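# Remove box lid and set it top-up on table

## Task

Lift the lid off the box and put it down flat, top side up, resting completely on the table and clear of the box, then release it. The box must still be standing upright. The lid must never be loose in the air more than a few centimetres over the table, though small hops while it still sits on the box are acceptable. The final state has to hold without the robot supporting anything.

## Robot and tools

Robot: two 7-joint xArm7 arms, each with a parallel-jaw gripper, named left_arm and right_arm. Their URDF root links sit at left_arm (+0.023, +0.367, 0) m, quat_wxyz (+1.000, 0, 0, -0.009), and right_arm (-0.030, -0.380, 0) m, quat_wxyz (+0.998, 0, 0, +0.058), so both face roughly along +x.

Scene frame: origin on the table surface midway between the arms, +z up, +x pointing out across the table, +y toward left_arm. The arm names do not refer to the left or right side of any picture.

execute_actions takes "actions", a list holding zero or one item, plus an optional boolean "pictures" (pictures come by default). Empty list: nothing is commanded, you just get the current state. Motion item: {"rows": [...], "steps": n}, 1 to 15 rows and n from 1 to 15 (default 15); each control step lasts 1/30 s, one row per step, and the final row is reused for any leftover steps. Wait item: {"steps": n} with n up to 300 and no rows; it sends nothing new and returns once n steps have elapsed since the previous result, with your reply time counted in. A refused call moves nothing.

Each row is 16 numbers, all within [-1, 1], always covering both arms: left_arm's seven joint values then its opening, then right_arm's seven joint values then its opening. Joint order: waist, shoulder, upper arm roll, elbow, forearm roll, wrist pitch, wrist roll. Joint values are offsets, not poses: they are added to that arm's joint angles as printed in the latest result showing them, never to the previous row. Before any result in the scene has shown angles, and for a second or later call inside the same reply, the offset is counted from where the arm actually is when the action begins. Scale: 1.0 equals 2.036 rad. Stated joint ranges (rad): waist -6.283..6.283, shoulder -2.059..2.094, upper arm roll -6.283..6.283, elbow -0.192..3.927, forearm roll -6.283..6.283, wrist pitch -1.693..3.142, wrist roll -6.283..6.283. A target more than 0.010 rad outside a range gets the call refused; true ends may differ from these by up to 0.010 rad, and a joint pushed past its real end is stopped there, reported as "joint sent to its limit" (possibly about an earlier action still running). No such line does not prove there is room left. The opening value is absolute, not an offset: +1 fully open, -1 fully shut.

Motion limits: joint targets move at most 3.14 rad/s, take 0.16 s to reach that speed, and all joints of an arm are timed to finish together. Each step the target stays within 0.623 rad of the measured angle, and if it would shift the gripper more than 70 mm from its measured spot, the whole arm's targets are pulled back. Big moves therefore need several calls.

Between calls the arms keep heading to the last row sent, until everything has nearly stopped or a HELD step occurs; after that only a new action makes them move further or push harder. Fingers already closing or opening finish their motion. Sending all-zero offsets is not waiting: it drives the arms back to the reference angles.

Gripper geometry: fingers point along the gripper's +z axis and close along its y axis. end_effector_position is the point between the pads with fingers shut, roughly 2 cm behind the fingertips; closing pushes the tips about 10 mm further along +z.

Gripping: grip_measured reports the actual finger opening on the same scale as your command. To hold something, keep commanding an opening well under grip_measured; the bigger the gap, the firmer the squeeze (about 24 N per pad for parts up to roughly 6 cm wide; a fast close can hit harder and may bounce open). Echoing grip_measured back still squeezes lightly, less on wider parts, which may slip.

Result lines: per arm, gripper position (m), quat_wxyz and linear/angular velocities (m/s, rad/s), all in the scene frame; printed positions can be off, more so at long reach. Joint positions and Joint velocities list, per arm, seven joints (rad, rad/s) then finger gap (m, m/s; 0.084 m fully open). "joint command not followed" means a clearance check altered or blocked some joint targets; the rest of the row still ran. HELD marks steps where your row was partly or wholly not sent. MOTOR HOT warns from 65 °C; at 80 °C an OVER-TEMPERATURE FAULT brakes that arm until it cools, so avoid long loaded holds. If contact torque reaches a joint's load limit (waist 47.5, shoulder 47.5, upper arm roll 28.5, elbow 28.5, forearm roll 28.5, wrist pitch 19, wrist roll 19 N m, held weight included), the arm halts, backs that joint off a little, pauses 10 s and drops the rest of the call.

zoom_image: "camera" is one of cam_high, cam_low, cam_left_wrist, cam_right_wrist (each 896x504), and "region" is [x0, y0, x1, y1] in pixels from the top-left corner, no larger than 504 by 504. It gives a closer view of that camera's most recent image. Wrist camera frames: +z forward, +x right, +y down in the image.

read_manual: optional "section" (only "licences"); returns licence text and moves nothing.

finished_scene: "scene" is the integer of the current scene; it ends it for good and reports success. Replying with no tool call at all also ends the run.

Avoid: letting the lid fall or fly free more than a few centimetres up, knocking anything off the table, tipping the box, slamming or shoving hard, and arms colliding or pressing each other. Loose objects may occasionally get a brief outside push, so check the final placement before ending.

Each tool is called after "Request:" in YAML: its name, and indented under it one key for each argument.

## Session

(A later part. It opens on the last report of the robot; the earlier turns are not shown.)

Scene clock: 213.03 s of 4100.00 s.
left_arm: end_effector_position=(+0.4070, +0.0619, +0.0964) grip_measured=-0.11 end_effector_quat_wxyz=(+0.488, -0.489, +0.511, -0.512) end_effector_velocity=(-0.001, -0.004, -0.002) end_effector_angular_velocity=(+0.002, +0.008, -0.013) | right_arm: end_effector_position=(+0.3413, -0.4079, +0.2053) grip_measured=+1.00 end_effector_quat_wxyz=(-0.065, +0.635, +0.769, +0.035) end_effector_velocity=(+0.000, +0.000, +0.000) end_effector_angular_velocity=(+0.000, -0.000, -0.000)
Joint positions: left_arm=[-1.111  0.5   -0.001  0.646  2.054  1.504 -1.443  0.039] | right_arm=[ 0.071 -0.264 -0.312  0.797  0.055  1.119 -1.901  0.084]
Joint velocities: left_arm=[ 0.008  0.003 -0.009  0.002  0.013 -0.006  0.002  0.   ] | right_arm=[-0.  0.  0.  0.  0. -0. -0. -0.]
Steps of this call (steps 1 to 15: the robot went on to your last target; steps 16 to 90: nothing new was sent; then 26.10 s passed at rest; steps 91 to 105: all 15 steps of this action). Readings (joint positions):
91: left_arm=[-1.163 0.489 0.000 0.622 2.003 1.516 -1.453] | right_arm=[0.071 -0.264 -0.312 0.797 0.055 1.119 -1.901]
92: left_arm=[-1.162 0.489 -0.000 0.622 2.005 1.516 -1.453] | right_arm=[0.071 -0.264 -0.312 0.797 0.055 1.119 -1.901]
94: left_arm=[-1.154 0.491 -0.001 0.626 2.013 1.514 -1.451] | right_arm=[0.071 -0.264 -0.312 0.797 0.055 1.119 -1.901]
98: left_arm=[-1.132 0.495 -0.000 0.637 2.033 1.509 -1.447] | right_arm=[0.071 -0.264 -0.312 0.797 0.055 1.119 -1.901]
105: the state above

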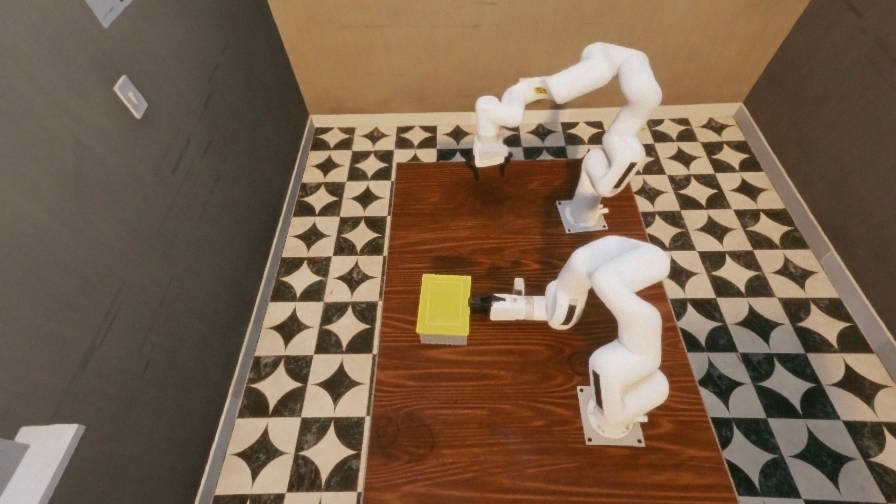

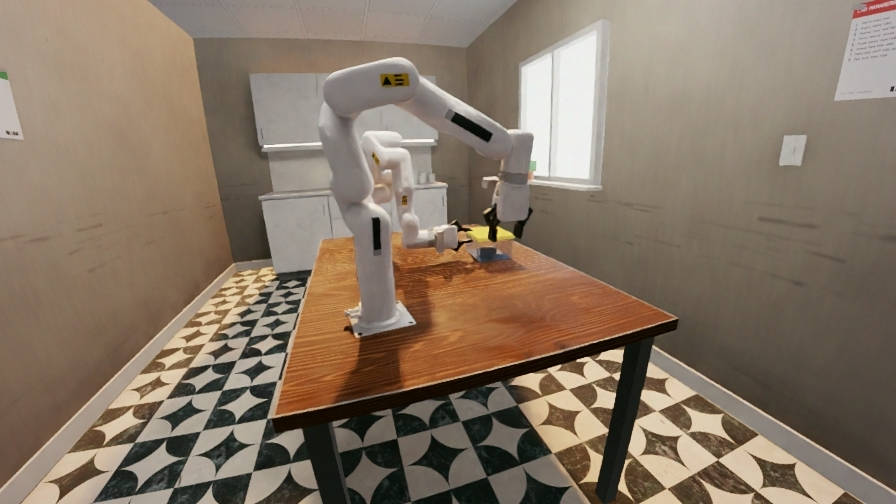

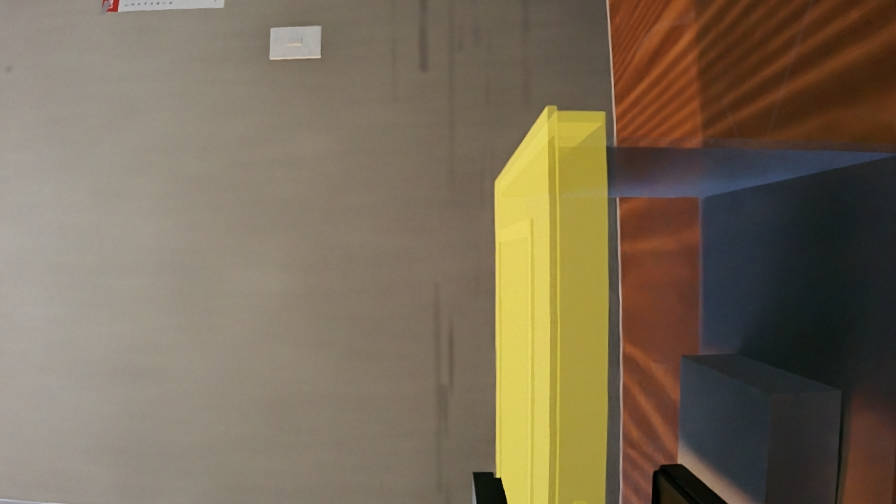

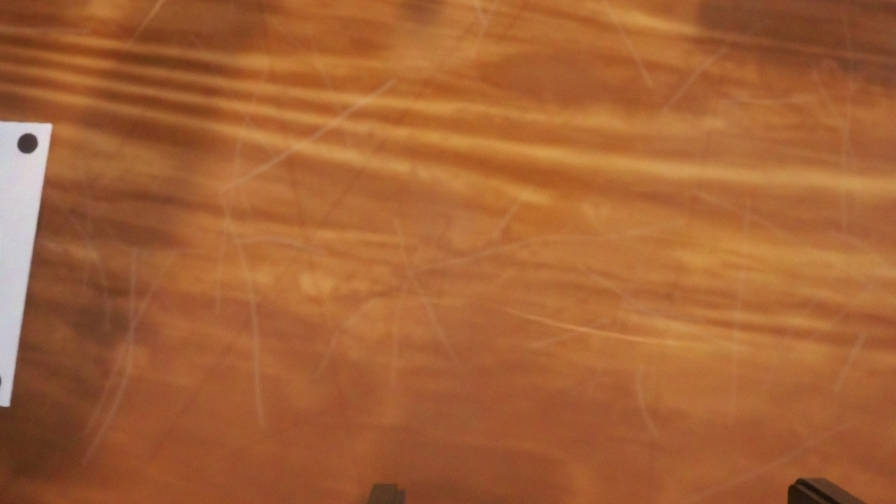

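Request:
execute_actions:
  actions:
    - {"rows": [[0.002,0.0004,0,0.001,0.002,-0.0006,0.0004,-0.15, 0,0,0,0,0,0,0,1],[0.004,0.0007,0,0.0019,0.004,-0.0012,0.0007,-0.22, 0,0,0,0,0,0,0,1],[0.0063,0.0011,0,0.0028,0.0062,-0.0018,0.0011,-0.3, 0,0,0,0,0,0,0,1],[0.0063,0.0011,0,0.0028,0.0062,-0.0018,0.0011,-0.37, 0,0,0,0,0,0,0,1],[0.0063,0.0011,0,0.0028,0.0062,-0.0018,0.0011,-0.44, 0,0,0,0,0,0,0,1],[0.0063,0.0011,0,0.0028,0.0062,-0.0018,0.0011,-0.5, 0,0,0,0,0,0,0,1],[0.0063,0.0011,0,0.0028,0.0062,-0.0018,0.0011,-0.55, 0,0,0,0,0,0,0,1],[0.0063,0.0011,0,0.0028,0.0062,-0.0018,0.0011,-0.6, 0,0,0,0,0,0,0,1],[0.0063,0.0011,0,0.0028,0.0062,-0.0018,0.0011,-0.65, 0,0,0,0,0,0,0,1],[0.0063,0.0011,0,0.0028,0.0062,-0.0018,0.0011,-0.7, 0,0,0,0,0,0,0,1],[0.0063,0.0011,0,0.0028,0.0062,-0.0018,0.0011,-0.76, 0,0,0,0,0,0,0,1],[0.0063,0.0011,0,0.0028,0.0062,-0.0018,0.0011,-0.84, 0,0,0,0,0,0,0,1],[0.0063,0.0011,0,0.0028,0.0062,-0.0018,0.0011,-0.92, 0,0,0,0,0,0,0,1],[0.0063,0.0011,0,0.0028,0.0062,-0.0018,0.0011,-1, 0,0,0,0,0,0,0,1]], "steps": 15}

Request:
zoom_image:
  camera: "cam_high"
  region: [430, 270, 530, 340]

Request:
zoom_image:
  camera: "cam_left_wrist"
  region: [460, 404, 720, 504]

Scene clock: 225.37 s of 4100.00 s.
left_arm: end_effector_position=(+0.4117, +0.0618, +0.0972) grip_measured=-0.68 end_effector_quat_wxyz=(+0.488, -0.488, +0.510, -0.513) end_effector_velocity=(-0.000, -0.000, -0.001) end_effector_angular_velocity=(+0.000, +0.001, -0.001) | right_arm: end_effector_position=(+0.3413, -0.4079, +0.2053) grip_measured=+1.00 end_effector_quat_wxyz=(-0.065, +0.635, +0.769, +0.035) end_effector_velocity=(+0.000, -0.000, +0.000) end_effector_angular_velocity=(+0.000, -0.001, -0.000)
Joint positions: left_arm=[-1.098  0.501 -0.     0.653  2.067  1.501 -1.441  0.014] | right_arm=[ 0.071 -0.264 -0.312  0.797  0.055  1.119 -1.901  0.084]
Joint velocities: left_arm=[-0.     0.001 -0.    -0.001  0.001 -0.001 -0.001 -0.   ] | right_arm=[ 0.    -0.    -0.     0.001  0.    -0.     0.     0.   ]
Steps of this call (steps 1 to 15: the robot went on to your last target; steps 16 to 90: nothing new was sent; then 8.83 s passed at rest; steps 91 to 105: all 15 steps of this action). Readings (joint positions):
91: left_arm=[-1.110 0.500 -0.000 0.647 2.055 1.503 -1.443] | right_arm=[0.071 -0.264 -0.312 0.797 0.055 1.119 -1.901]
92: left_arm=[-1.109 0.500 -0.001 0.647 2.056 1.503 -1.443] | right_arm=[0.071 -0.264 -0.312 0.797 0.055 1.119 -1.901]
94: left_arm=[-1.105 0.501 -0.002 0.648 2.060 1.501 -1.442] | right_arm=[0.071 -0.264 -0.312 0.797 0.055 1.119 -1.901]
98: left_arm=[-1.098 0.502 -0.000 0.652 2.066 1.500 -1.441] | right_arm=[0.071 -0.264 -0.312 0.797 0.055 1.119 -1.901]
105: the state above

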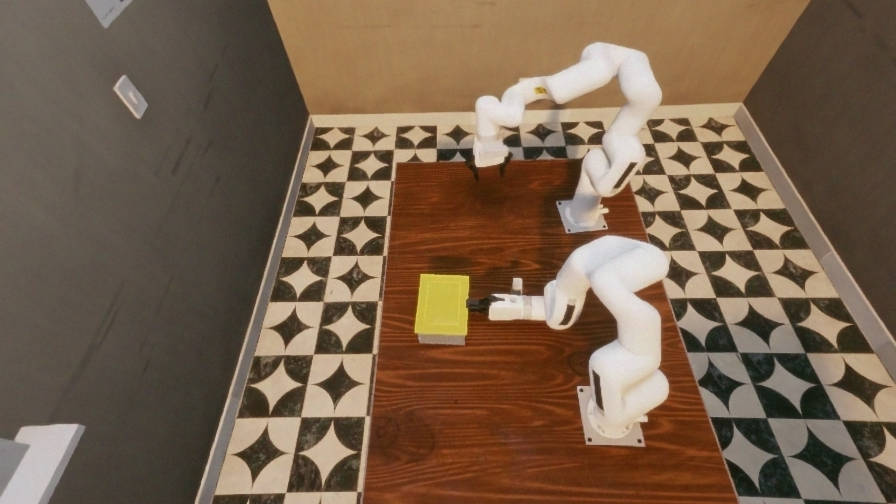

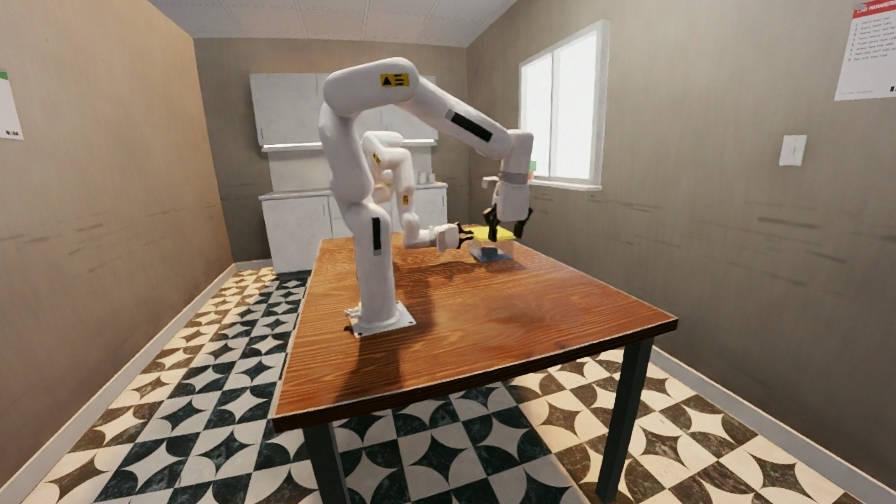

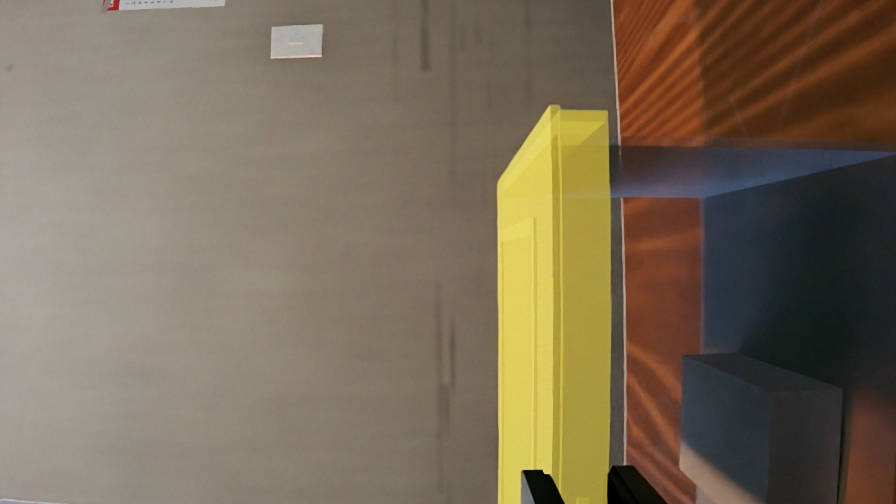

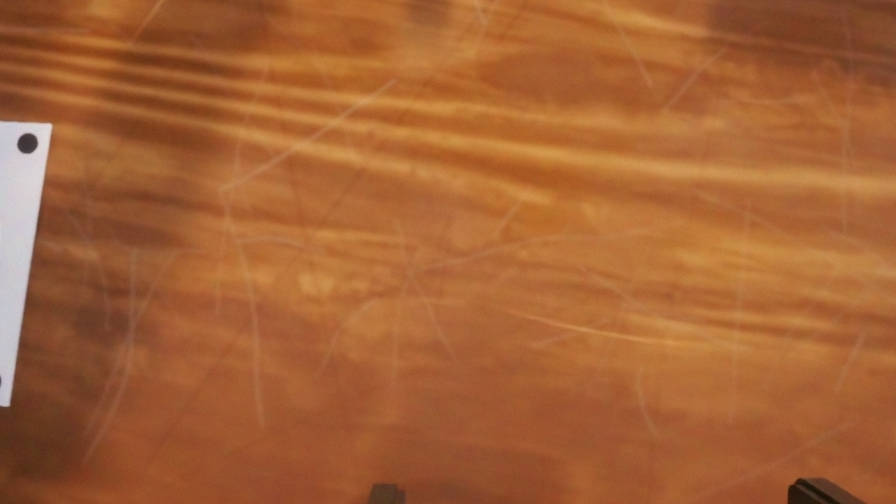

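Region (430, 270, 530, 340) of cam_high's 896x504 image, scaled by 5.040, with more detail than that image has; it fills the top 353 rows of this view, and the rest is white.

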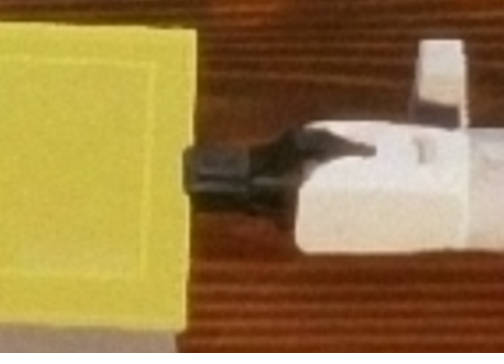

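Region (460, 404, 720, 504) of cam_left_wrist's 896x504 image, scaled by 1.938, with more detail than that image has; it fills the top 194 rows of this view, and the rest is white.

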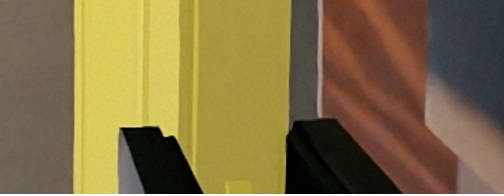

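Request:
execute_actions:
  actions:
    - {"rows": [[0.0001,-0.0011,0,-0.0004,0,-0.0003,0.0006,-1, 0,0,0,0,0,0,0,1],[0.0002,-0.0033,0,-0.0012,0,-0.001,0.0018,-1, 0,0,0,0,0,0,0,1],[0.0004,-0.0065,0,-0.0024,0.0001,-0.0021,0.0036,-1, 0,0,0,0,0,0,0,1],[0.0007,-0.0109,0,-0.0039,0.0001,-0.0034,0.0061,-1, 0,0,0,0,0,0,0,1],[0.001,-0.0158,0,-0.0057,0.0002,-0.005,0.0088,-1, 0,0,0,0,0,0,0,1],[0.0013,-0.0212,0,-0.0076,0.0002,-0.0067,0.0119,-1, 0,0,0,0,0,0,0,1],[0.0017,-0.0272,0,-0.0098,0.0003,-0.0086,0.0152,-1, 0,0,0,0,0,0,0,1],[0.002,-0.0332,0,-0.012,0.0004,-0.0104,0.0185,-1, 0,0,0,0,0,0,0,1],[0.0023,-0.0386,0,-0.0139,0.0004,-0.0121,0.0216,-1, 0,0,0,0,0,0,0,1],[0.0026,-0.0435,0,-0.0157,0.0005,-0.0137,0.0243,-1, 0,0,0,0,0,0,0,1],[0.0029,-0.0479,0,-0.0172,0.0005,-0.015,0.0268,-1, 0,0,0,0,0,0,0,1],[0.0031,-0.0511,0,-0.0184,0.0006,-0.0161,0.0286,-1, 0,0,0,0,0,0,0,1],[0.0032,-0.0533,0,-0.0192,0.0006,-0.0168,0.0298,-1, 0,0,0,0,0,0,0,1],[0.0033,-0.0544,0,-0.0196,0.0006,-0.0171,0.0304,-1, 0,0,0,0,0,0,0,1]], "steps": 15}
  pictures: false

Request:
execute_actions:
  actions:
    - {"steps": 10}

Request:
zoom_image:
  camera: "cam_low"
  region: [420, 200, 540, 270]

Scene clock: 245.37 s of 4100.00 s.
left_arm: end_effector_position=(+0.4117, +0.0615, +0.1242) grip_measured=-0.69 end_effector_quat_wxyz=(+0.488, -0.489, +0.510, -0.513) end_effector_velocity=(+0.005, +0.000, +0.056) end_effector_angular_velocity=(-0.015, -0.023, +0.009) | right_arm: end_effector_position=(+0.3413, -0.4079, +0.2053) grip_measured=+1.00 end_effector_quat_wxyz=(-0.065, +0.635, +0.769, +0.035) end_effector_velocity=(-0.000, +0.000, -0.000) end_effector_angular_velocity=(-0.000, +0.001, +0.000)
Joint positions: left_arm=[-1.092  0.401 -0.     0.617  2.068  1.469 -1.385  0.014] | right_arm=[ 0.071 -0.264 -0.312  0.797  0.055  1.119 -1.901  0.084]
Joint velocities: left_arm=[ 0.013 -0.18   0.007 -0.052  0.003 -0.042  0.096 -0.   ] | right_arm=[-0.     0.001  0.    -0.     0.    -0.     0.     0.   ]
Steps of this call (steps 1 to 15: the robot went on to your last target; steps 16 to 90: nothing new was sent; then 16.50 s passed at rest; steps 91 to 105: all 15 steps of this action). Readings (joint positions):
91: left_arm=[-1.098 0.502 -0.001 0.652 2.067 1.500 -1.441] | right_arm=[0.071 -0.264 -0.312 0.797 0.055 1.119 -1.901]
92: left_arm=[-1.098 0.501 -0.001 0.652 2.067 1.500 -1.441] | right_arm=[0.071 -0.264 -0.312 0.797 0.055 1.119 -1.901]
94: left_arm=[-1.097 0.498 -0.001 0.650 2.067 1.497 -1.438] | right_arm=[0.071 -0.264 -0.312 0.797 0.055 1.119 -1.901]
98: left_arm=[-1.096 0.473 -0.002 0.637 2.067 1.485 -1.423] | right_arm=[0.071 -0.264 -0.312 0.797 0.055 1.119 -1.901]
105: the state above

Scene clock: 245.70 s of 4100.00 s.
left_arm: end_effector_position=(+0.4117, +0.0618, +0.1269) grip_measured=-0.69 end_effector_quat_wxyz=(+0.488, -0.488, +0.510, -0.513) end_effector_velocity=(-0.000, +0.000, +0.001) end_effector_angular_velocity=(-0.001, -0.001, +0.000) | right_arm: end_effector_position=(+0.3413, -0.4079, +0.2053) grip_measured=+1.00 end_effector_quat_wxyz=(-0.065, +0.635, +0.769, +0.035) end_effector_velocity=(+0.001, -0.000, +0.001) end_effector_angular_velocity=(-0.000, -0.002, +0.000)
Joint positions: left_arm=[-1.091  0.391 -0.     0.613  2.068  1.466 -1.379  0.014] | right_arm=[ 0.071 -0.264 -0.312  0.797  0.055  1.119 -1.901  0.084]
Joint velocities: left_arm=[ 0.    -0.003 -0.    -0.001 -0.001 -0.     0.001 -0.   ] | right_arm=[-0.    -0.     0.     0.002 -0.    -0.    -0.     0.   ]
Steps of this call (steps 1 to 10: the robot went on to your last target). Readings (joint positions):
1: left_arm=[-1.091 0.397 -0.000 0.615 2.068 1.468 -1.383] | right_arm=[0.071 -0.264 -0.312 0.797 0.055 1.119 -1.901]
2: left_arm=[-1.091 0.394 0.000 0.614 2.068 1.467 -1.381] | right_arm=[0.071 -0.264 -0.312 0.797 0.055 1.119 -1.901]
4: left_arm=[-1.091 0.392 -0.000 0.613 2.068 1.466 -1.380] | right_arm=[0.071 -0.264 -0.312 0.797 0.055 1.119 -1.901]
8: left_arm=[-1.091 0.391 -0.000 0.613 2.068 1.466 -1.379] | right_arm=[0.071 -0.264 -0.312 0.797 0.055 1.119 -1.901]
10: the state above

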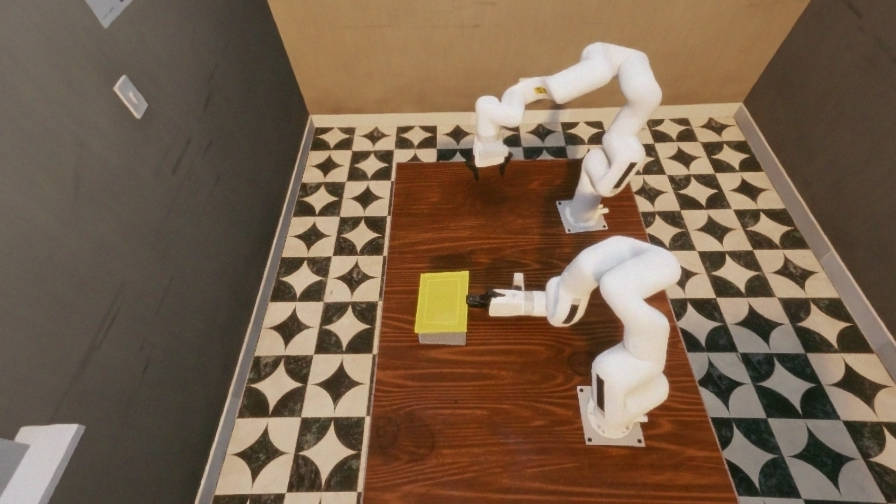

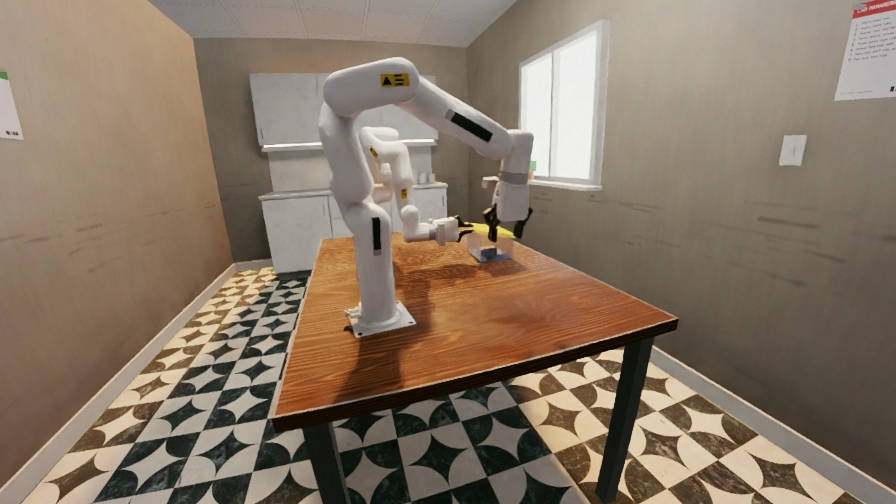

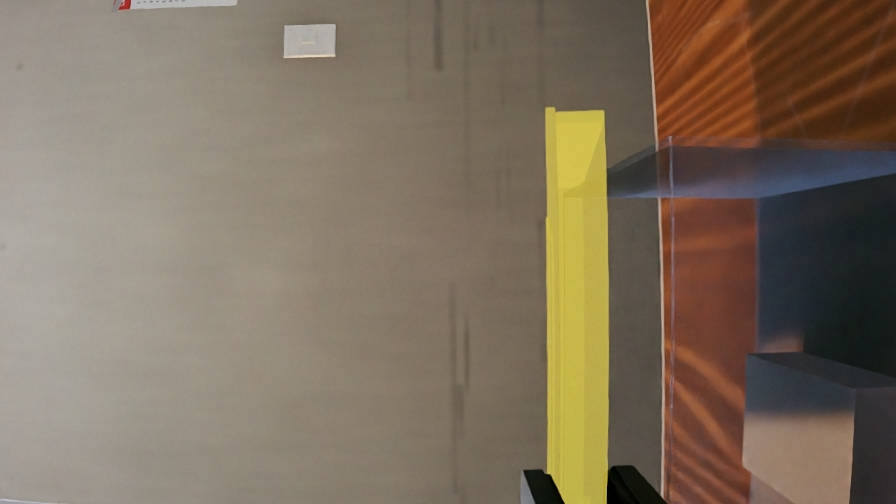

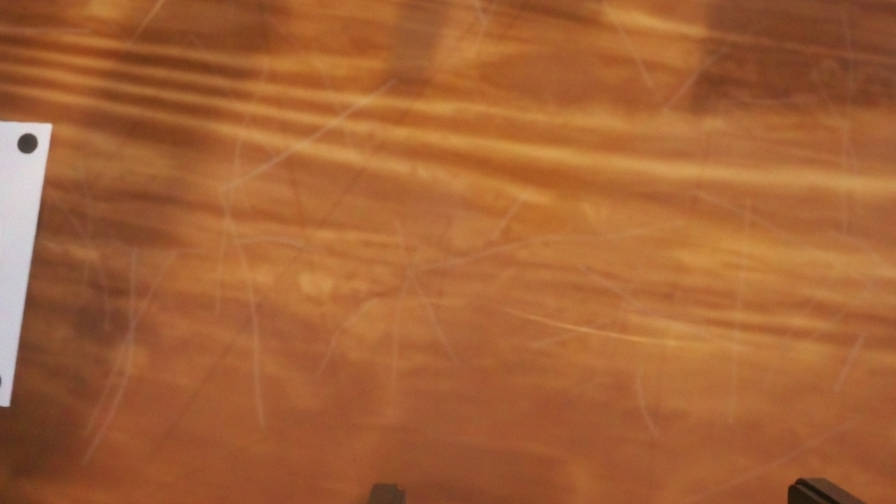

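Region (420, 200, 540, 270) of cam_low's 896x504 image, scaled by 4.200, with more detail than that image has; it fills the top 294 rows of this view, and the rest is white.

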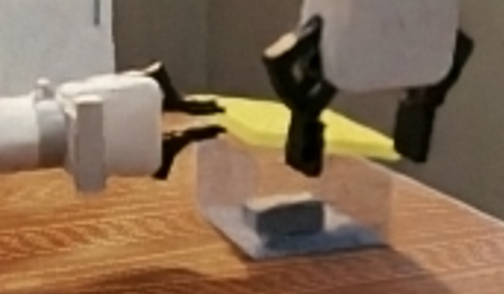

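Request:
execute_actions:
  actions:
    - {"rows": [[0.0015,0.0003,0,0.0007,0.0014,-0.0004,0.0003,-1, 0,0,0,0,0,0,0,1],[0.0029,0.0006,0,0.0014,0.0029,-0.0007,0.0006,-1, 0,0,0,0,0,0,0,1],[0.0044,0.0008,0,0.0021,0.0043,-0.0011,0.0008,-1, 0,0,0,0,0,0,0,1],[0.0058,0.0011,0,0.0028,0.0057,-0.0014,0.0011,-1, 0,0,0,0,0,0,0,1],[0.0059,-0.0003,0,0.0024,0.0057,-0.0018,0.0019,-1, 0,0,0,0,0,0,0,1],[0.006,-0.0024,0,0.0017,0.0058,-0.0025,0.0031,-1, 0,0,0,0,0,0,0,1],[0.0062,-0.0051,0,0.0008,0.0058,-0.0034,0.0046,-1, 0,0,0,0,0,0,0,1],[0.0064,-0.0084,0,-0.0003,0.0059,-0.0044,0.0064,-1, 0,0,0,0,0,0,0,1],[0.0066,-0.0119,0,-0.0014,0.0059,-0.0055,0.0084,-1, 0,0,0,0,0,0,0,1],[0.0068,-0.0154,0,-0.0026,0.006,-0.0066,0.0104,-1, 0,0,0,0,0,0,0,1],[0.007,-0.0186,0,-0.0036,0.0061,-0.0077,0.0122,-1, 0,0,0,0,0,0,0,1],[0.0072,-0.0216,0,-0.0046,0.0061,-0.0086,0.0139,-1, 0,0,0,0,0,0,0,1],[0.0074,-0.024,0,-0.0054,0.0062,-0.0094,0.0152,-1, 0,0,0,0,0,0,0,1],[0.0075,-0.0259,0,-0.006,0.0062,-0.01,0.0163,-1, 0,0,0,0,0,0,0,1]], "steps": 15}
  pictures: false

Request:
execute_actions:
  actions:
    - {"steps": 10}

Request:
zoom_image:
  camera: "cam_low"
  region: [420, 200, 540, 270]

Scene clock: 293.30 s of 4100.00 s.
left_arm: end_effector_position=(+0.4156, +0.0615, +0.1399) grip_measured=-0.69 end_effector_quat_wxyz=(+0.488, -0.488, +0.509, -0.514) end_effector_velocity=(+0.000, +0.001, +0.044) end_effector_angular_velocity=(-0.011, -0.007, -0.000) | right_arm: end_effector_position=(+0.3413, -0.4079, +0.2053) grip_measured=+1.00 end_effector_quat_wxyz=(-0.065, +0.635, +0.769, +0.035) end_effector_velocity=(-0.000, -0.000, -0.000) end_effector_angular_velocity=(-0.000, +0.001, -0.000)
Joint positions: left_arm=[-1.077  0.349 -0.     0.604  2.081  1.449 -1.352  0.014] | right_arm=[ 0.071 -0.264 -0.312  0.797  0.055  1.119 -1.901  0.084]
Joint velocities: left_arm=[ 0.011 -0.155  0.001 -0.048  0.002 -0.047  0.082  0.   ] | right_arm=[-0.     0.    -0.    -0.001 -0.    -0.     0.    -0.   ]
Steps of this call (steps 1 to 30: the robot went on to your last target; steps 31 to 90: nothing new was sent; then 44.10 s passed at rest; steps 91 to 105: all 15 steps of this action). Readings (joint positions):
91: left_arm=[-1.091 0.390 -0.000 0.613 2.068 1.466 -1.379] | right_arm=[0.071 -0.264 -0.312 0.797 0.055 1.119 -1.901]
92: left_arm=[-1.091 0.391 -0.000 0.613 2.069 1.466 -1.379] | right_arm=[0.071 -0.264 -0.312 0.797 0.055 1.119 -1.901]
94: left_arm=[-1.087 0.391 -0.001 0.614 2.072 1.465 -1.378] | right_arm=[0.071 -0.264 -0.312 0.797 0.055 1.119 -1.901]
98: left_arm=[-1.080 0.388 -0.000 0.616 2.079 1.462 -1.374] | right_arm=[0.071 -0.264 -0.312 0.797 0.055 1.119 -1.901]
105: the state above

Scene clock: 293.63 s of 4100.00 s.
left_arm: end_effector_position=(+0.4156, +0.0618, +0.1424) grip_measured=-0.69 end_effector_quat_wxyz=(+0.488, -0.488, +0.510, -0.514) end_effector_velocity=(+0.001, -0.000, +0.001) end_effector_angular_velocity=(-0.003, -0.001, +0.001) | right_arm: end_effector_position=(+0.3413, -0.4079, +0.2053) grip_measured=+1.00 end_effector_quat_wxyz=(-0.065, +0.635, +0.769, +0.035) end_effector_velocity=(-0.001, -0.000, -0.001) end_effector_angular_velocity=(+0.000, +0.002, -0.000)
Joint positions: left_arm=[-1.076  0.338 -0.     0.6    2.081  1.446 -1.346  0.014] | right_arm=[ 0.071 -0.264 -0.312  0.797  0.055  1.119 -1.901  0.084]
Joint velocities: left_arm=[ 0.    -0.003  0.001  0.001 -0.    -0.001  0.    -0.   ] | right_arm=[-0.    -0.    -0.    -0.002 -0.     0.    -0.    -0.   ]
Steps of this call (steps 1 to 10: the robot went on to your last target). Readings (joint positions):
1: left_arm=[-1.076 0.344 -0.000 0.603 2.081 1.448 -1.350] | right_arm=[0.071 -0.264 -0.312 0.797 0.055 1.119 -1.901]
2: left_arm=[-1.076 0.341 -0.000 0.602 2.081 1.447 -1.348] | right_arm=[0.071 -0.264 -0.312 0.797 0.055 1.119 -1.901]
4: left_arm=[-1.076 0.339 -0.000 0.601 2.081 1.446 -1.347] | right_arm=[0.071 -0.264 -0.312 0.797 0.055 1.119 -1.901]
8: left_arm=[-1.076 0.339 -0.000 0.600 2.081 1.446 -1.346] | right_arm=[0.071 -0.264 -0.312 0.797 0.055 1.119 -1.901]
10: the state above

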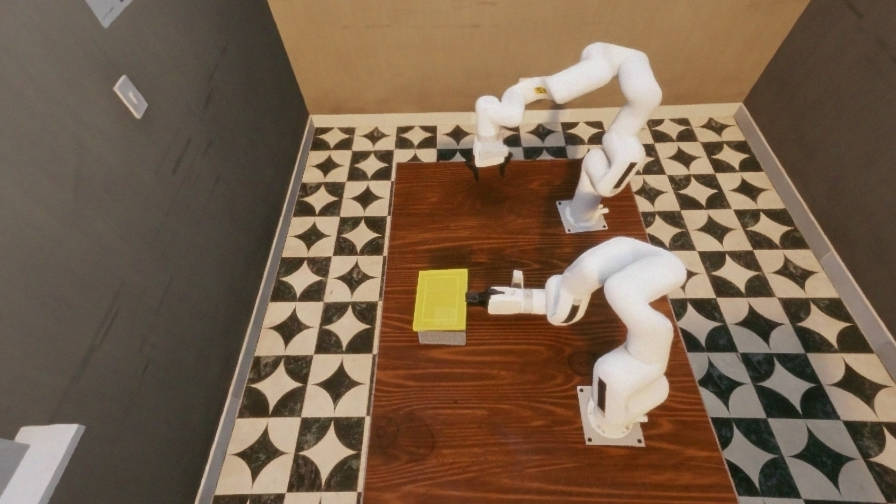

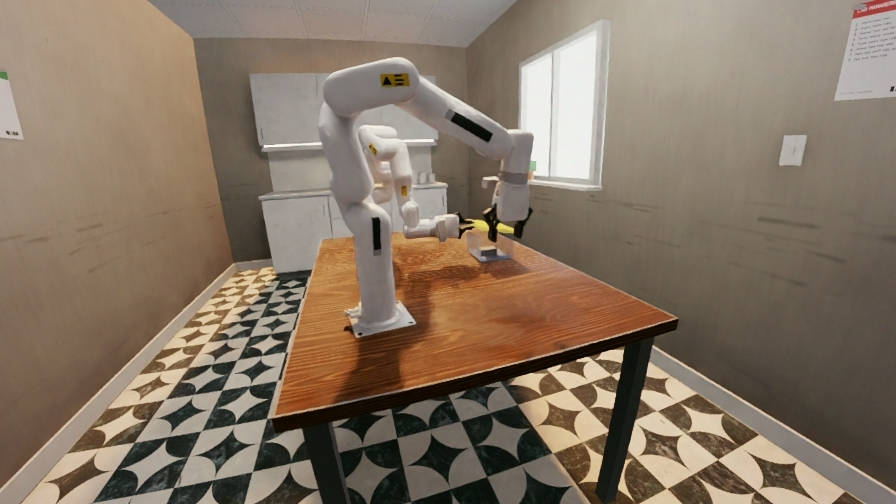

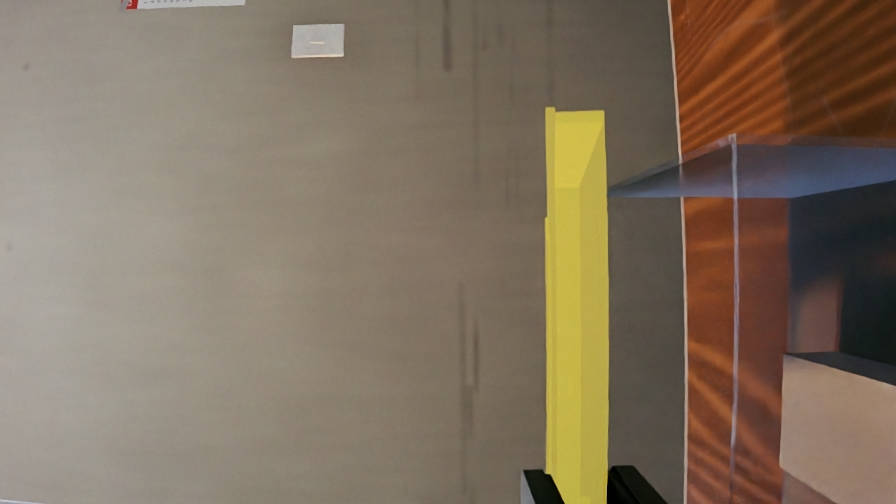

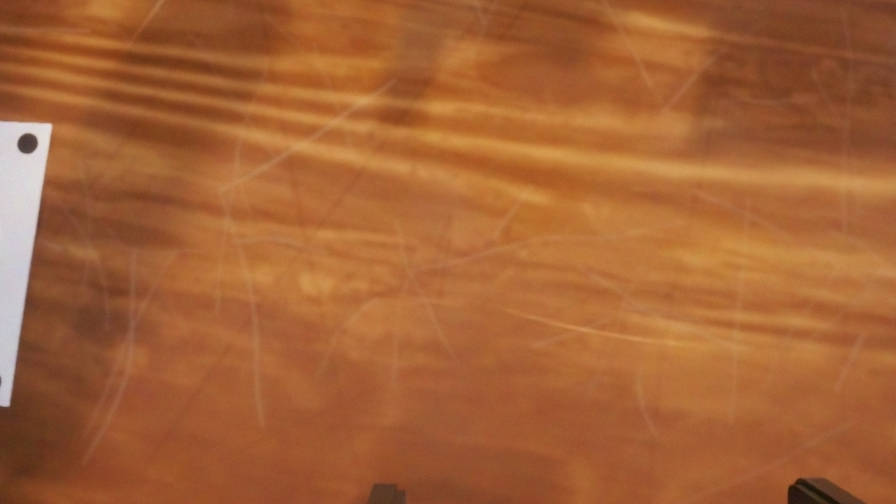

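Region (420, 200, 540, 270) of cam_low's 896x504 image, scaled by 4.200, with more detail than that image has; it fills the top 294 rows of this view, and the rest is white.

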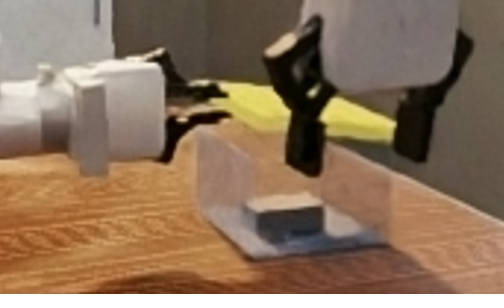

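Request:
execute_actions:
  actions:
    - {"rows": [[-0.0034,-0.0008,0,-0.0008,-0.0033,0.0008,0.0002,-1, 0,0,0,0,0,0,0,1],[-0.0137,-0.0032,0,-0.003,-0.0133,0.0034,0.0009,-1, 0,0,0,0,0,0,0,1],[-0.0307,-0.0073,0,-0.0068,-0.0299,0.0076,0.002,-1, 0,0,0,0,0,0,0,1],[-0.0546,-0.013,0,-0.012,-0.0532,0.0135,0.0036,-1, 0,0,0,0,0,0,0,1],[-0.0819,-0.0195,0,-0.018,-0.0798,0.0202,0.0054,-1, 0,0,0,0,0,0,0,1],[-0.1126,-0.0268,0,-0.0248,-0.1097,0.0278,0.0075,-1, 0,0,0,0,0,0,0,1],[-0.1468,-0.0349,0,-0.0323,-0.1429,0.0362,0.0097,-1, 0,0,0,0,0,0,0,1],[-0.1809,-0.043,0,-0.0398,-0.1762,0.0446,0.012,-1, 0,0,0,0,0,0,0,1],[-0.215,-0.0512,0,-0.0473,-0.2094,0.053,0.0142,-1, 0,0,0,0,0,0,0,1],[-0.2491,-0.0593,0,-0.0548,-0.2427,0.0615,0.0165,-1, 0,0,0,0,0,0,0,1],[-0.2799,-0.0666,0,-0.0615,-0.2726,0.069,0.0185,-1, 0,0,0,0,0,0,0,1],[-0.3072,-0.0731,0,-0.0675,-0.2992,0.0758,0.0203,-1, 0,0,0,0,0,0,0,1],[-0.3242,-0.0771,0,-0.0713,-0.3158,0.08,0.0215,-1, 0,0,0,0,0,0,0,1],[-0.3362,-0.08,0,-0.0739,-0.3274,0.0829,0.0223,-1, 0,0,0,0,0,0,0,1],[-0.3413,-0.0812,0,-0.075,-0.3324,0.0842,0.0226,-1, 0,0,0,0,0,0,0,1]], "steps": 15}
  pictures: false

Request:
execute_actions:
  actions:
    - {"steps": 15}

Scene clock: 331.93 s of 4100.00 s.
left_arm: end_effector_position=(+0.2778, +0.0498, +0.1591) grip_measured=-0.69 end_effector_quat_wxyz=(+0.485, -0.490, +0.507, -0.517) end_effector_velocity=(-0.405, +0.078, +0.038) end_effector_angular_velocity=(+0.048, +0.026, +0.012) | right_arm: end_effector_position=(+0.3413, -0.4079, +0.2053) grip_measured=+1.00 end_effector_quat_wxyz=(-0.065, +0.635, +0.769, +0.035) end_effector_velocity=(-0.000, -0.000, -0.000) end_effector_angular_velocity=(+0.000, +0.001, -0.001)
Joint positions: left_arm=[-1.533  0.23  -0.002  0.501  1.636  1.558 -1.316  0.014] | right_arm=[ 0.071 -0.264 -0.312  0.797  0.055  1.119 -1.901  0.084]
Joint velocities: left_arm=[-1.418 -0.338  0.005 -0.314 -1.382  0.35   0.095 -0.   ] | right_arm=[ 0.     0.001 -0.    -0.     0.    -0.     0.     0.   ]
Steps of this call (steps 1 to 30: the robot went on to your last target; steps 31 to 90: nothing new was sent; then 34.80 s passed at rest; steps 91 to 105: all 15 steps of this action). Readings (joint positions):
91: left_arm=[-1.076 0.338 -0.000 0.600 2.081 1.446 -1.346] | right_arm=[0.071 -0.264 -0.312 0.797 0.055 1.119 -1.901]
92: left_arm=[-1.077 0.338 0.000 0.600 2.079 1.446 -1.346] | right_arm=[0.071 -0.264 -0.312 0.797 0.055 1.119 -1.901]
94: left_arm=[-1.092 0.335 0.002 0.597 2.063 1.451 -1.345] | right_arm=[0.071 -0.264 -0.312 0.797 0.055 1.119 -1.901]
98: left_arm=[-1.210 0.307 0.002 0.571 1.948 1.480 -1.337] | right_arm=[0.071 -0.264 -0.312 0.797 0.055 1.119 -1.901]
105: the state above

Scene clock: 332.43 s of 4100.00 s.
left_arm: end_effector_position=(+0.2151, +0.0721, +0.1646) grip_measured=-0.69 end_effector_quat_wxyz=(+0.489, -0.489, +0.511, -0.511) end_effector_velocity=(-0.005, -0.003, +0.000) end_effector_angular_velocity=(-0.004, +0.003, -0.012) | right_arm: end_effector_position=(+0.3413, -0.4079, +0.2053) grip_measured=+1.00 end_effector_quat_wxyz=(-0.065, +0.635, +0.769, +0.035) end_effector_velocity=(-0.000, -0.000, +0.000) end_effector_angular_velocity=(+0.001, -0.000, -0.000)
Joint positions: left_arm=[-1.769  0.174  0.001  0.448  1.405  1.617 -1.3    0.014] | right_arm=[ 0.071 -0.264 -0.312  0.797  0.055  1.119 -1.901  0.084]
Joint velocities: left_arm=[-0.008 -0.002 -0.008  0.001 -0.003  0.    -0.002  0.   ] | right_arm=[-0.    -0.002 -0.    -0.001  0.     0.     0.    -0.   ]
Steps of this call (steps 1 to 15: the robot went on to your last target). Readings (joint positions):
1: left_arm=[-1.581 0.218 -0.002 0.490 1.590 1.570 -1.313] | right_arm=[0.071 -0.264 -0.312 0.797 0.055 1.119 -1.901]
2: left_arm=[-1.628 0.207 -0.002 0.480 1.544 1.581 -1.309] | right_arm=[0.071 -0.264 -0.312 0.797 0.055 1.119 -1.901]
4: left_arm=[-1.712 0.187 -0.003 0.461 1.463 1.601 -1.304] | right_arm=[0.071 -0.264 -0.312 0.797 0.055 1.119 -1.901]
8: left_arm=[-1.766 0.174 -0.001 0.448 1.409 1.616 -1.300] | right_arm=[0.071 -0.264 -0.312 0.797 0.055 1.119 -1.901]
15: the state above

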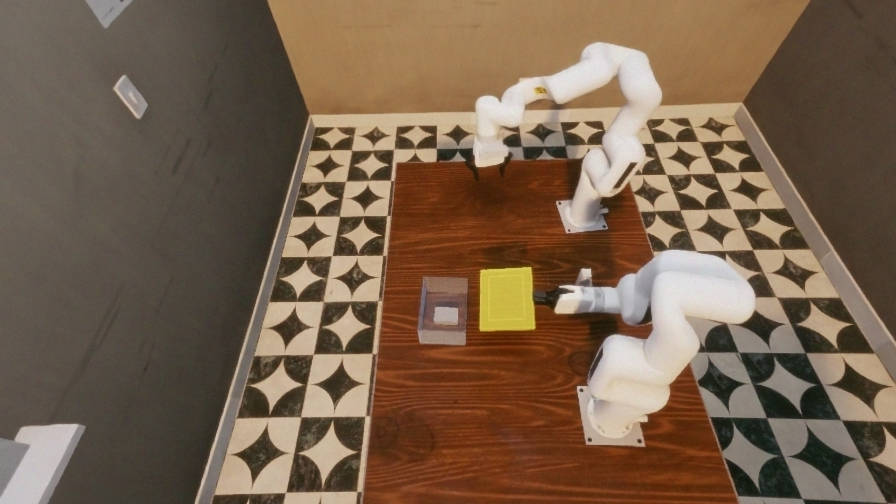

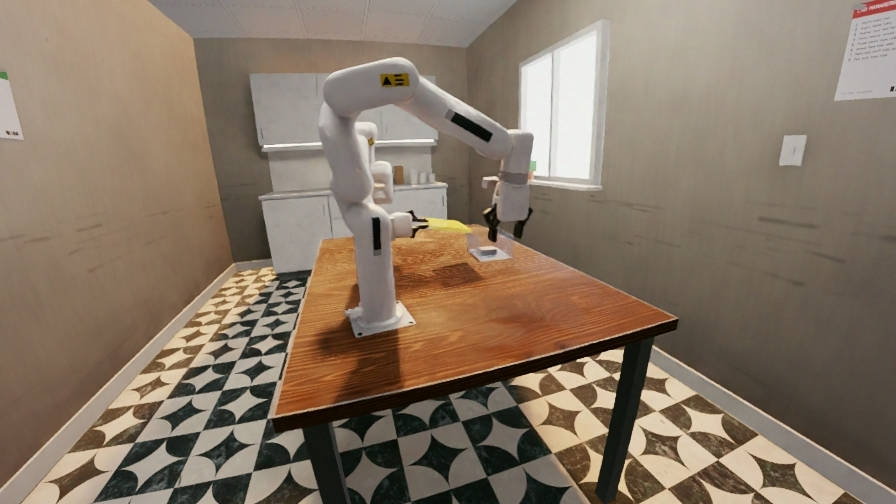

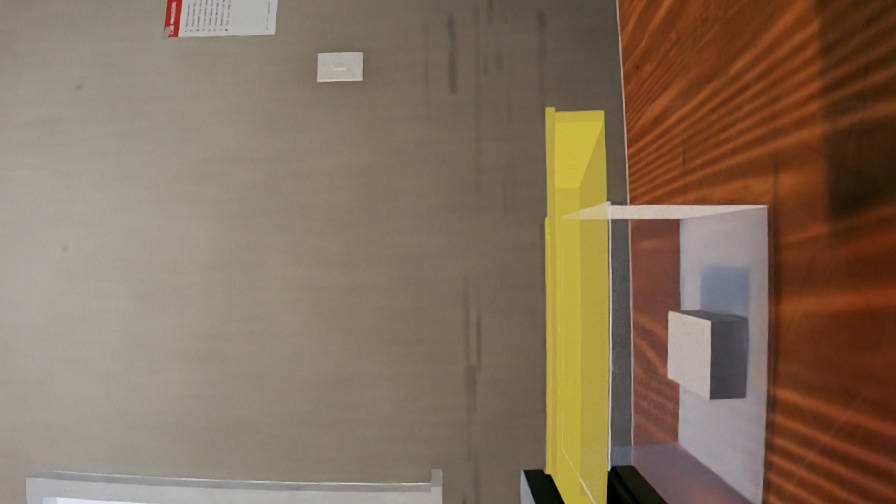

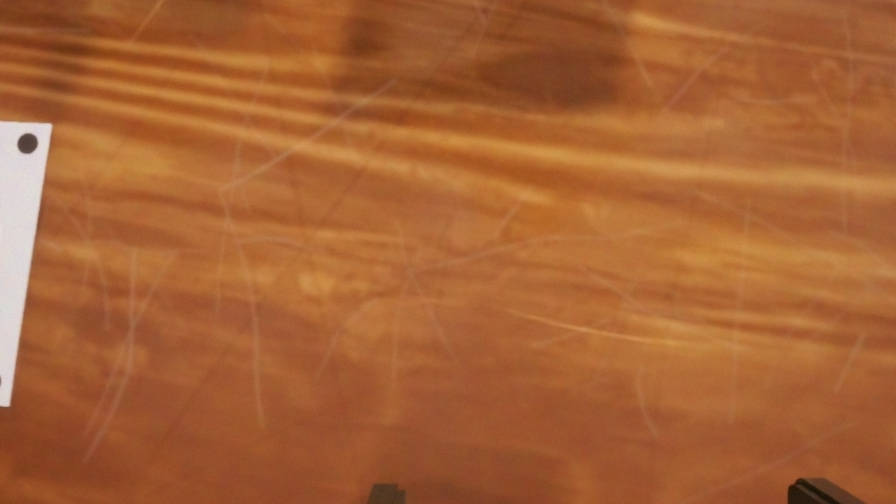

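Request:
execute_actions:
  actions:
    - {"rows": [[0.0002,0.0008,0,0.0002,0.0001,-0.0007,-0.0005,-1, 0,0,0,0,0,0,0,1],[0.0009,0.0032,0,0.0009,0.0006,-0.0029,-0.0022,-1, 0,0,0,0,0,0,0,1],[0.002,0.0071,0,0.0021,0.0013,-0.0064,-0.0049,-1, 0,0,0,0,0,0,0,1],[0.0036,0.0127,0,0.0038,0.0023,-0.0114,-0.0087,-1, 0,0,0,0,0,0,0,1],[0.0054,0.019,0,0.0057,0.0034,-0.0172,-0.013,-1, 0,0,0,0,0,0,0,1],[0.0074,0.0261,0,0.0078,0.0047,-0.0236,-0.0179,-1, 0,0,0,0,0,0,0,1],[0.0097,0.0341,0,0.0101,0.0061,-0.0307,-0.0233,-1, 0,0,0,0,0,0,0,1],[0.0119,0.042,0,0.0125,0.0075,-0.0379,-0.0288,-1, 0,0,0,0,0,0,0,1],[0.0142,0.0499,0,0.0149,0.0089,-0.045,-0.0342,-1, 0,0,0,0,0,0,0,1],[0.0164,0.0578,0,0.0172,0.0103,-0.0522,-0.0396,-1, 0,0,0,0,0,0,0,1],[0.0184,0.065,0,0.0193,0.0116,-0.0586,-0.0445,-1, 0,0,0,0,0,0,0,1],[0.0202,0.0713,0,0.0212,0.0127,-0.0643,-0.0488,-1, 0,0,0,0,0,0,0,1],[0.0213,0.0753,0,0.0224,0.0134,-0.0679,-0.0515,-1, 0,0,0,0,0,0,0,1],[0.0221,0.078,0,0.0232,0.0139,-0.0704,-0.0534,-1, 0,0,0,0,0,0,0,1],[0.0225,0.0792,0,0.0236,0.0141,-0.0715,-0.0543,-1, 0,0,0,0,0,0,0,1]], "steps": 15}
  pictures: false

Scene clock: 362.80 s of 4100.00 s.
left_arm: end_effector_position=(+0.2157, +0.0691, +0.1066) grip_measured=-0.69 end_effector_quat_wxyz=(-0.462, +0.511, -0.538, +0.486) end_effector_velocity=(+0.000, +0.008, -0.140) end_effector_angular_velocity=(+0.026, +0.242, +0.009) | right_arm: end_effector_position=(+0.3413, -0.4079, +0.2053) grip_measured=+1.00 end_effector_quat_wxyz=(-0.065, +0.635, +0.769, +0.035) end_effector_velocity=(+0.000, +0.000, +0.000) end_effector_angular_velocity=(-0.000, -0.000, +0.000)
Joint positions: left_arm=[-1.73   0.311  0.001  0.488  1.429  1.494 -1.393  0.014] | right_arm=[ 0.071 -0.264 -0.312  0.797  0.055  1.119 -1.901  0.084]
Joint velocities: left_arm=[ 0.092  0.326  0.001  0.089  0.056 -0.288 -0.217  0.   ] | right_arm=[ 0.     0.    -0.     0.001  0.     0.    -0.     0.   ]
Steps of this call (steps 1 to 15: the robot went on to your last target; steps 16 to 90: nothing new was sent; then 26.87 s passed at rest; steps 91 to 105: all 15 steps of this action). Readings (joint positions):
91: left_arm=[-1.771 0.173 -0.000 0.448 1.404 1.617 -1.300] | right_arm=[0.071 -0.264 -0.312 0.797 0.055 1.119 -1.901]
92: left_arm=[-1.770 0.174 0.000 0.448 1.404 1.617 -1.300] | right_arm=[0.071 -0.264 -0.312 0.797 0.055 1.119 -1.901]
94: left_arm=[-1.768 0.178 0.001 0.449 1.405 1.613 -1.303] | right_arm=[0.071 -0.264 -0.312 0.797 0.055 1.119 -1.901]
98: left_arm=[-1.758 0.212 0.001 0.460 1.412 1.582 -1.326] | right_arm=[0.071 -0.264 -0.312 0.797 0.055 1.119 -1.901]
105: the state above


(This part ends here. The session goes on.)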